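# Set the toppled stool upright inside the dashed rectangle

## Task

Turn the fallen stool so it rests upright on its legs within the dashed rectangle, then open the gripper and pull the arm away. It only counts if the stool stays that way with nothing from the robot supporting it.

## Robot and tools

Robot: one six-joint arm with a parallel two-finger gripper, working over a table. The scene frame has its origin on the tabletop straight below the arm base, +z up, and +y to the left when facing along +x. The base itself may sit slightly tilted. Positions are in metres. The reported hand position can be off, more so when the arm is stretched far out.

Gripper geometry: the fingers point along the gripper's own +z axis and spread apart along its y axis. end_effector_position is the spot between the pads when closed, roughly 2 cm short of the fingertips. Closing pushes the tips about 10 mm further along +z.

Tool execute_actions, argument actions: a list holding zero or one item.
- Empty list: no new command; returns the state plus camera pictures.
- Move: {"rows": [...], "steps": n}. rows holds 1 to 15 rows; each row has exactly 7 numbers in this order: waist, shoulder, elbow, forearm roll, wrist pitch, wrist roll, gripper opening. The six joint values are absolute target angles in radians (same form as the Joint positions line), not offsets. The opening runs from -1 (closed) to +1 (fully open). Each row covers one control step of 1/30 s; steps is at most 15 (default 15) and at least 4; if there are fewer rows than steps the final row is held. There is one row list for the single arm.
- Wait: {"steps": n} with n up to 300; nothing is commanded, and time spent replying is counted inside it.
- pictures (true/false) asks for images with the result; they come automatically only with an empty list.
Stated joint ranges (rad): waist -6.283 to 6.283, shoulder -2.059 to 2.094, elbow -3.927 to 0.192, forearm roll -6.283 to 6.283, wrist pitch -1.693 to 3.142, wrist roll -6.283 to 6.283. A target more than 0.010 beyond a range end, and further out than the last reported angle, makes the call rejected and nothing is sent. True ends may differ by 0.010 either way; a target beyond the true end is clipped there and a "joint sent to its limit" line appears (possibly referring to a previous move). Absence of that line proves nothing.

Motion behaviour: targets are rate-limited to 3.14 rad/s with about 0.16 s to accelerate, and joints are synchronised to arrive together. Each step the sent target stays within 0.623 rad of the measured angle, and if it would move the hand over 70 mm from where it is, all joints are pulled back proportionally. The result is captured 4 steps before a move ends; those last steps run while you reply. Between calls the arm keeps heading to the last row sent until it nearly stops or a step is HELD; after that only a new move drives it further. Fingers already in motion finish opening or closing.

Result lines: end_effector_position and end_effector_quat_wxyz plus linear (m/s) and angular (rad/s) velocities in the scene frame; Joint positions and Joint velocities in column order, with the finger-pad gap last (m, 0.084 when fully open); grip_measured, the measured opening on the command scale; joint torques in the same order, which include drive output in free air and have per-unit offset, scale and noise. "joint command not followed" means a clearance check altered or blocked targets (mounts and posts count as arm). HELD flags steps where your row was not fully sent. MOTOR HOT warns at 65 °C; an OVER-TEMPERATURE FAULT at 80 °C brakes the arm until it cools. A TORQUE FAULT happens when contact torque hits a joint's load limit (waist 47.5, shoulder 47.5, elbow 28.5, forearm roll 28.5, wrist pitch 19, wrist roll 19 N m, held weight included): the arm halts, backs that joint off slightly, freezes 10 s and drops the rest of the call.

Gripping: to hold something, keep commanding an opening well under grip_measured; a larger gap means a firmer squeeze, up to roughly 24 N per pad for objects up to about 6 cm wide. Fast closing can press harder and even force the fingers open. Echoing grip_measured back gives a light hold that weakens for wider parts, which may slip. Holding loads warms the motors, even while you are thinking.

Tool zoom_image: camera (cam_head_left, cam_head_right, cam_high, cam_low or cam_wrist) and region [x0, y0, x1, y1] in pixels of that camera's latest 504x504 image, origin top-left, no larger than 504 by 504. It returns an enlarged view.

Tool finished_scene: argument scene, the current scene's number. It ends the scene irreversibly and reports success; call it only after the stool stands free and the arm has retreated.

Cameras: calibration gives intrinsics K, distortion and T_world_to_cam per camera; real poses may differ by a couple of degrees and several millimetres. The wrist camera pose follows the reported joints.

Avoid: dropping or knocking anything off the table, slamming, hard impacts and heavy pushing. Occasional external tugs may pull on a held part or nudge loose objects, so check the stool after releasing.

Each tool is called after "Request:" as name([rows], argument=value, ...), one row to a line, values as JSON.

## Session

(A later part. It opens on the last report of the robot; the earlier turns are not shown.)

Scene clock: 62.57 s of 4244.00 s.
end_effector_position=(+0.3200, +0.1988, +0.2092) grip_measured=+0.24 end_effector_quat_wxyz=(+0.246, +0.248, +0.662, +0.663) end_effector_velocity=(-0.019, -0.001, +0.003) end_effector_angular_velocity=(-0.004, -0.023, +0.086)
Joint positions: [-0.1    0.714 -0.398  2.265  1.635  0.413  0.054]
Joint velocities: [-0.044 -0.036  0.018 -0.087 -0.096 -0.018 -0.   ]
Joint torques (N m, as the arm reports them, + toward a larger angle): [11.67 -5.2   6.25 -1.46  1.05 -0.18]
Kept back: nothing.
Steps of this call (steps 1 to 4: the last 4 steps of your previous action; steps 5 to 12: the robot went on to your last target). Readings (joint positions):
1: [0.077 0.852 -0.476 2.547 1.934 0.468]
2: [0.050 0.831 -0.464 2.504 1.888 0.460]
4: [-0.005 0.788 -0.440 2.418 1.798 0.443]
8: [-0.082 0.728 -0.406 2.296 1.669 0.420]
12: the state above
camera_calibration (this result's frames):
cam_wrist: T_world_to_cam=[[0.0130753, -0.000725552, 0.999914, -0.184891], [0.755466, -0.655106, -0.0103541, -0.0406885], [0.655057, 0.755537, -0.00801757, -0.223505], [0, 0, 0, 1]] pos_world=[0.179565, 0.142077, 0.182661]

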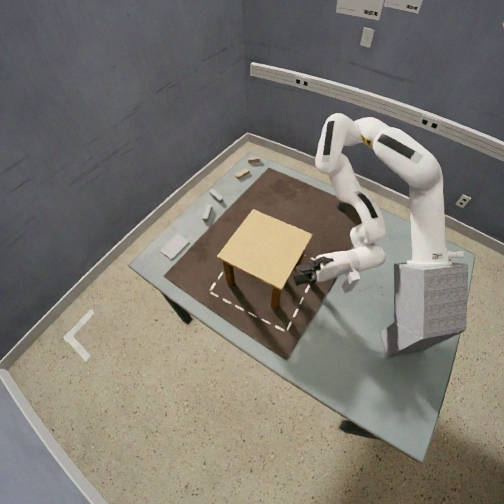

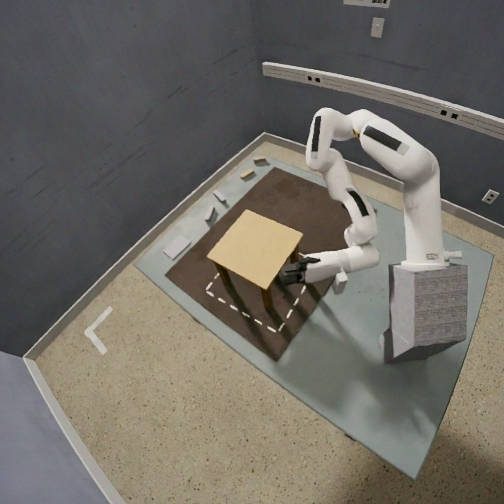

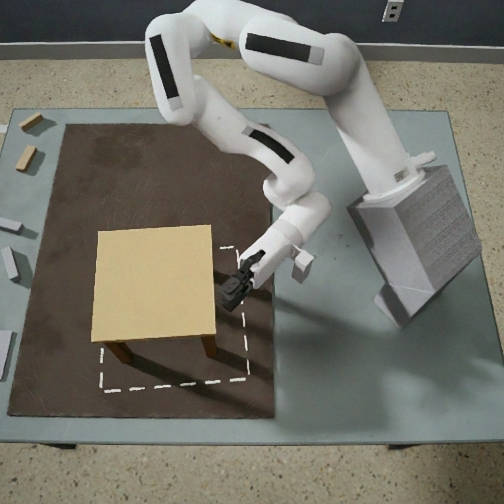

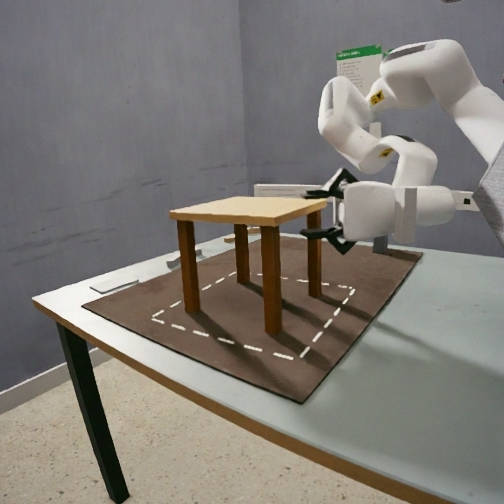

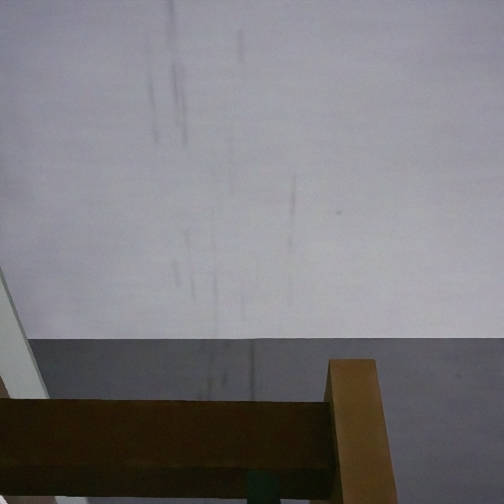

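Request:
execute_actions([
  {"rows": [[-0.0986,0.7099,-0.3958,2.2574,1.619,0.4119,0.25],[-0.0823,0.7099,-0.3958,2.2574,1.602,0.4119,0.25],[-0.0572,0.7099,-0.3958,2.2574,1.578,0.4119,0.25],[-0.0248,0.7099,-0.3958,2.2574,1.549,0.4119,0.25],[0.0133,0.7099,-0.3958,2.2574,1.516,0.4119,0.25],[0.0554,0.7099,-0.3958,2.2574,1.481,0.4119,0.25],[0.0999,0.7099,-0.3958,2.2574,1.445,0.4119,0.25],[0.1453,0.7099,-0.3958,2.2574,1.41,0.4119,0.25],[0.1898,0.7099,-0.3958,2.2574,1.376,0.4119,0.25],[0.2319,0.7099,-0.3958,2.2574,1.345,0.4119,0.25],[0.27,0.7099,-0.3958,2.2574,1.318,0.4119,0.25],[0.3024,0.7099,-0.3958,2.2574,1.295,0.4119,0.25],[0.3275,0.7099,-0.3958,2.2574,1.277,0.4119,0.25],[0.3438,0.7099,-0.3958,2.2574,1.265,0.4119,0.25],[0.35,0.7099,-0.3958,2.2574,1.26,0.4119,0.25]], "steps": 15},
])

Request:
execute_actions([
  {"steps": 14},
], pictures=true)

Scene clock: 63.40 s of 4244.00 s.
end_effector_position=(+0.2688, +0.2431, +0.2423) grip_measured=+0.24 end_effector_quat_wxyz=(+0.186, +0.145, +0.668, +0.706) end_effector_velocity=(-0.299, +0.213, +0.195) end_effector_angular_velocity=(+0.172, -0.484, +1.289)
Joint positions: [ 0.062  0.71  -0.396  2.257  1.479  0.412  0.054]
Joint velocities: [ 0.976  0.001  0.008 -0.003 -0.773  0.    -0.   ]
Joint torques (N m, as the arm reports them, + toward a larger angle): [12.05 -5.71  5.59 -1.52  1.06 -0.16]
Steps of this call (steps 1 to 14: the robot went on to your last target; steps 15 to 25: the first 11 steps of this action). Readings (joint positions):
15: [-0.104 0.710 -0.396 2.257 1.627 0.412]
16: [-0.104 0.710 -0.396 2.257 1.626 0.412]
18: [-0.097 0.710 -0.396 2.258 1.617 0.412]
22: [-0.030 0.710 -0.396 2.258 1.555 0.412]
25: the state above

Scene clock: 63.87 s of 4244.00 s.
end_effector_position=(+0.1781, +0.2852, +0.2911) grip_measured=+0.24 end_effector_quat_wxyz=(+0.109, -0.031, +0.654, +0.748) end_effector_velocity=(-0.012, +0.003, +0.004) end_effector_angular_velocity=(-0.002, -0.026, +0.046)
Joint positions: [ 0.346  0.71  -0.396  2.257  1.263  0.412  0.054]
Joint velocities: [ 0.035 -0.001 -0.002  0.001 -0.034 -0.001 -0.   ]
Joint torques (N m, as the arm reports them, + toward a larger angle): [12.12 -6.11  3.54 -0.91  1.46 -0.2 ]
Kept back: nothing.
Steps of this call (steps 1 to 4: the last 4 steps of your previous action; steps 5 to 14: the robot went on to your last target). Readings (joint positions):
1: [0.095 0.710 -0.396 2.257 1.454 0.412]
2: [0.127 0.710 -0.396 2.257 1.428 0.412]
4: [0.194 0.710 -0.396 2.257 1.377 0.412]
8: [0.309 0.710 -0.395 2.257 1.293 0.412]
14: the state above
camera_calibration (this result's frames):
cam_wrist: T_world_to_cam=[[-0.195122, -0.113688, 0.974168, -0.188073], [0.975905, -0.12141, 0.181301, -0.123364], [0.0976622, 0.98607, 0.134639, -0.203161], [0, 0, 0, 1]] pos_world=[0.103535, 0.163971, 0.232934]

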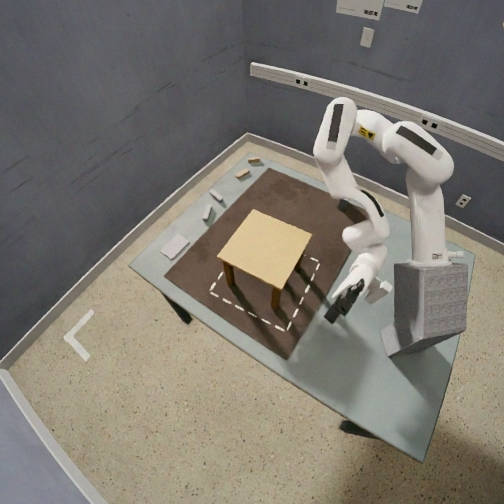

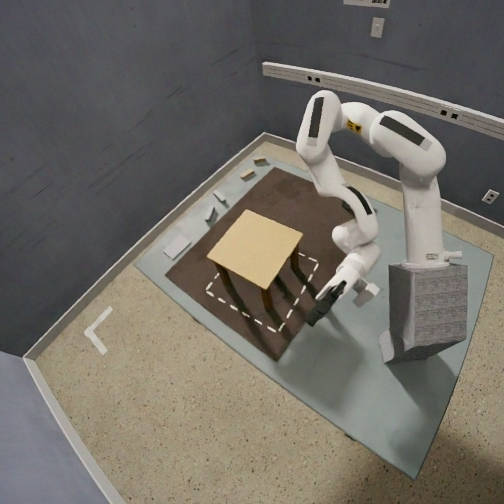

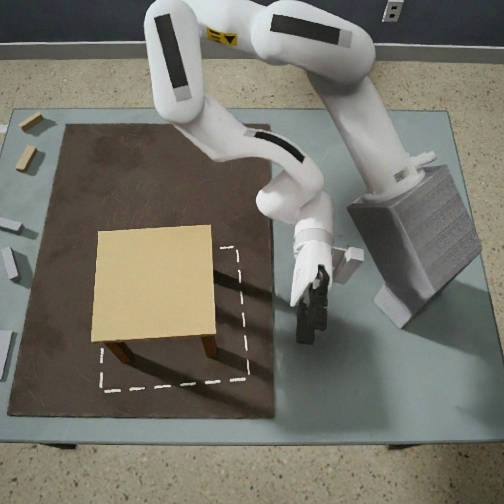

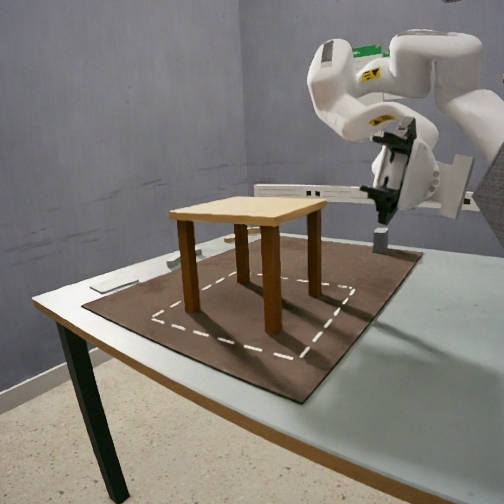

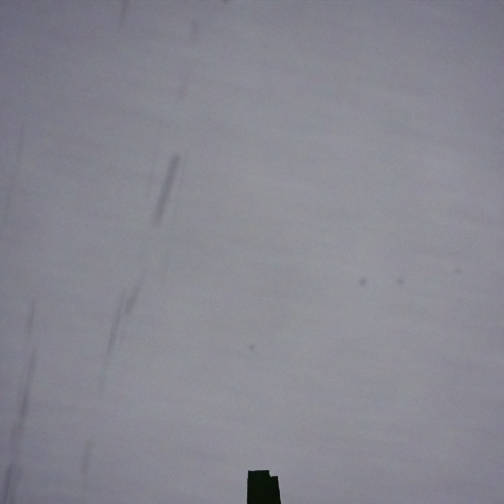

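The stool stands inside the rectangle and the arm is clear.

Request:
finished_scene(scene=2)

The scene is finished: the task was done.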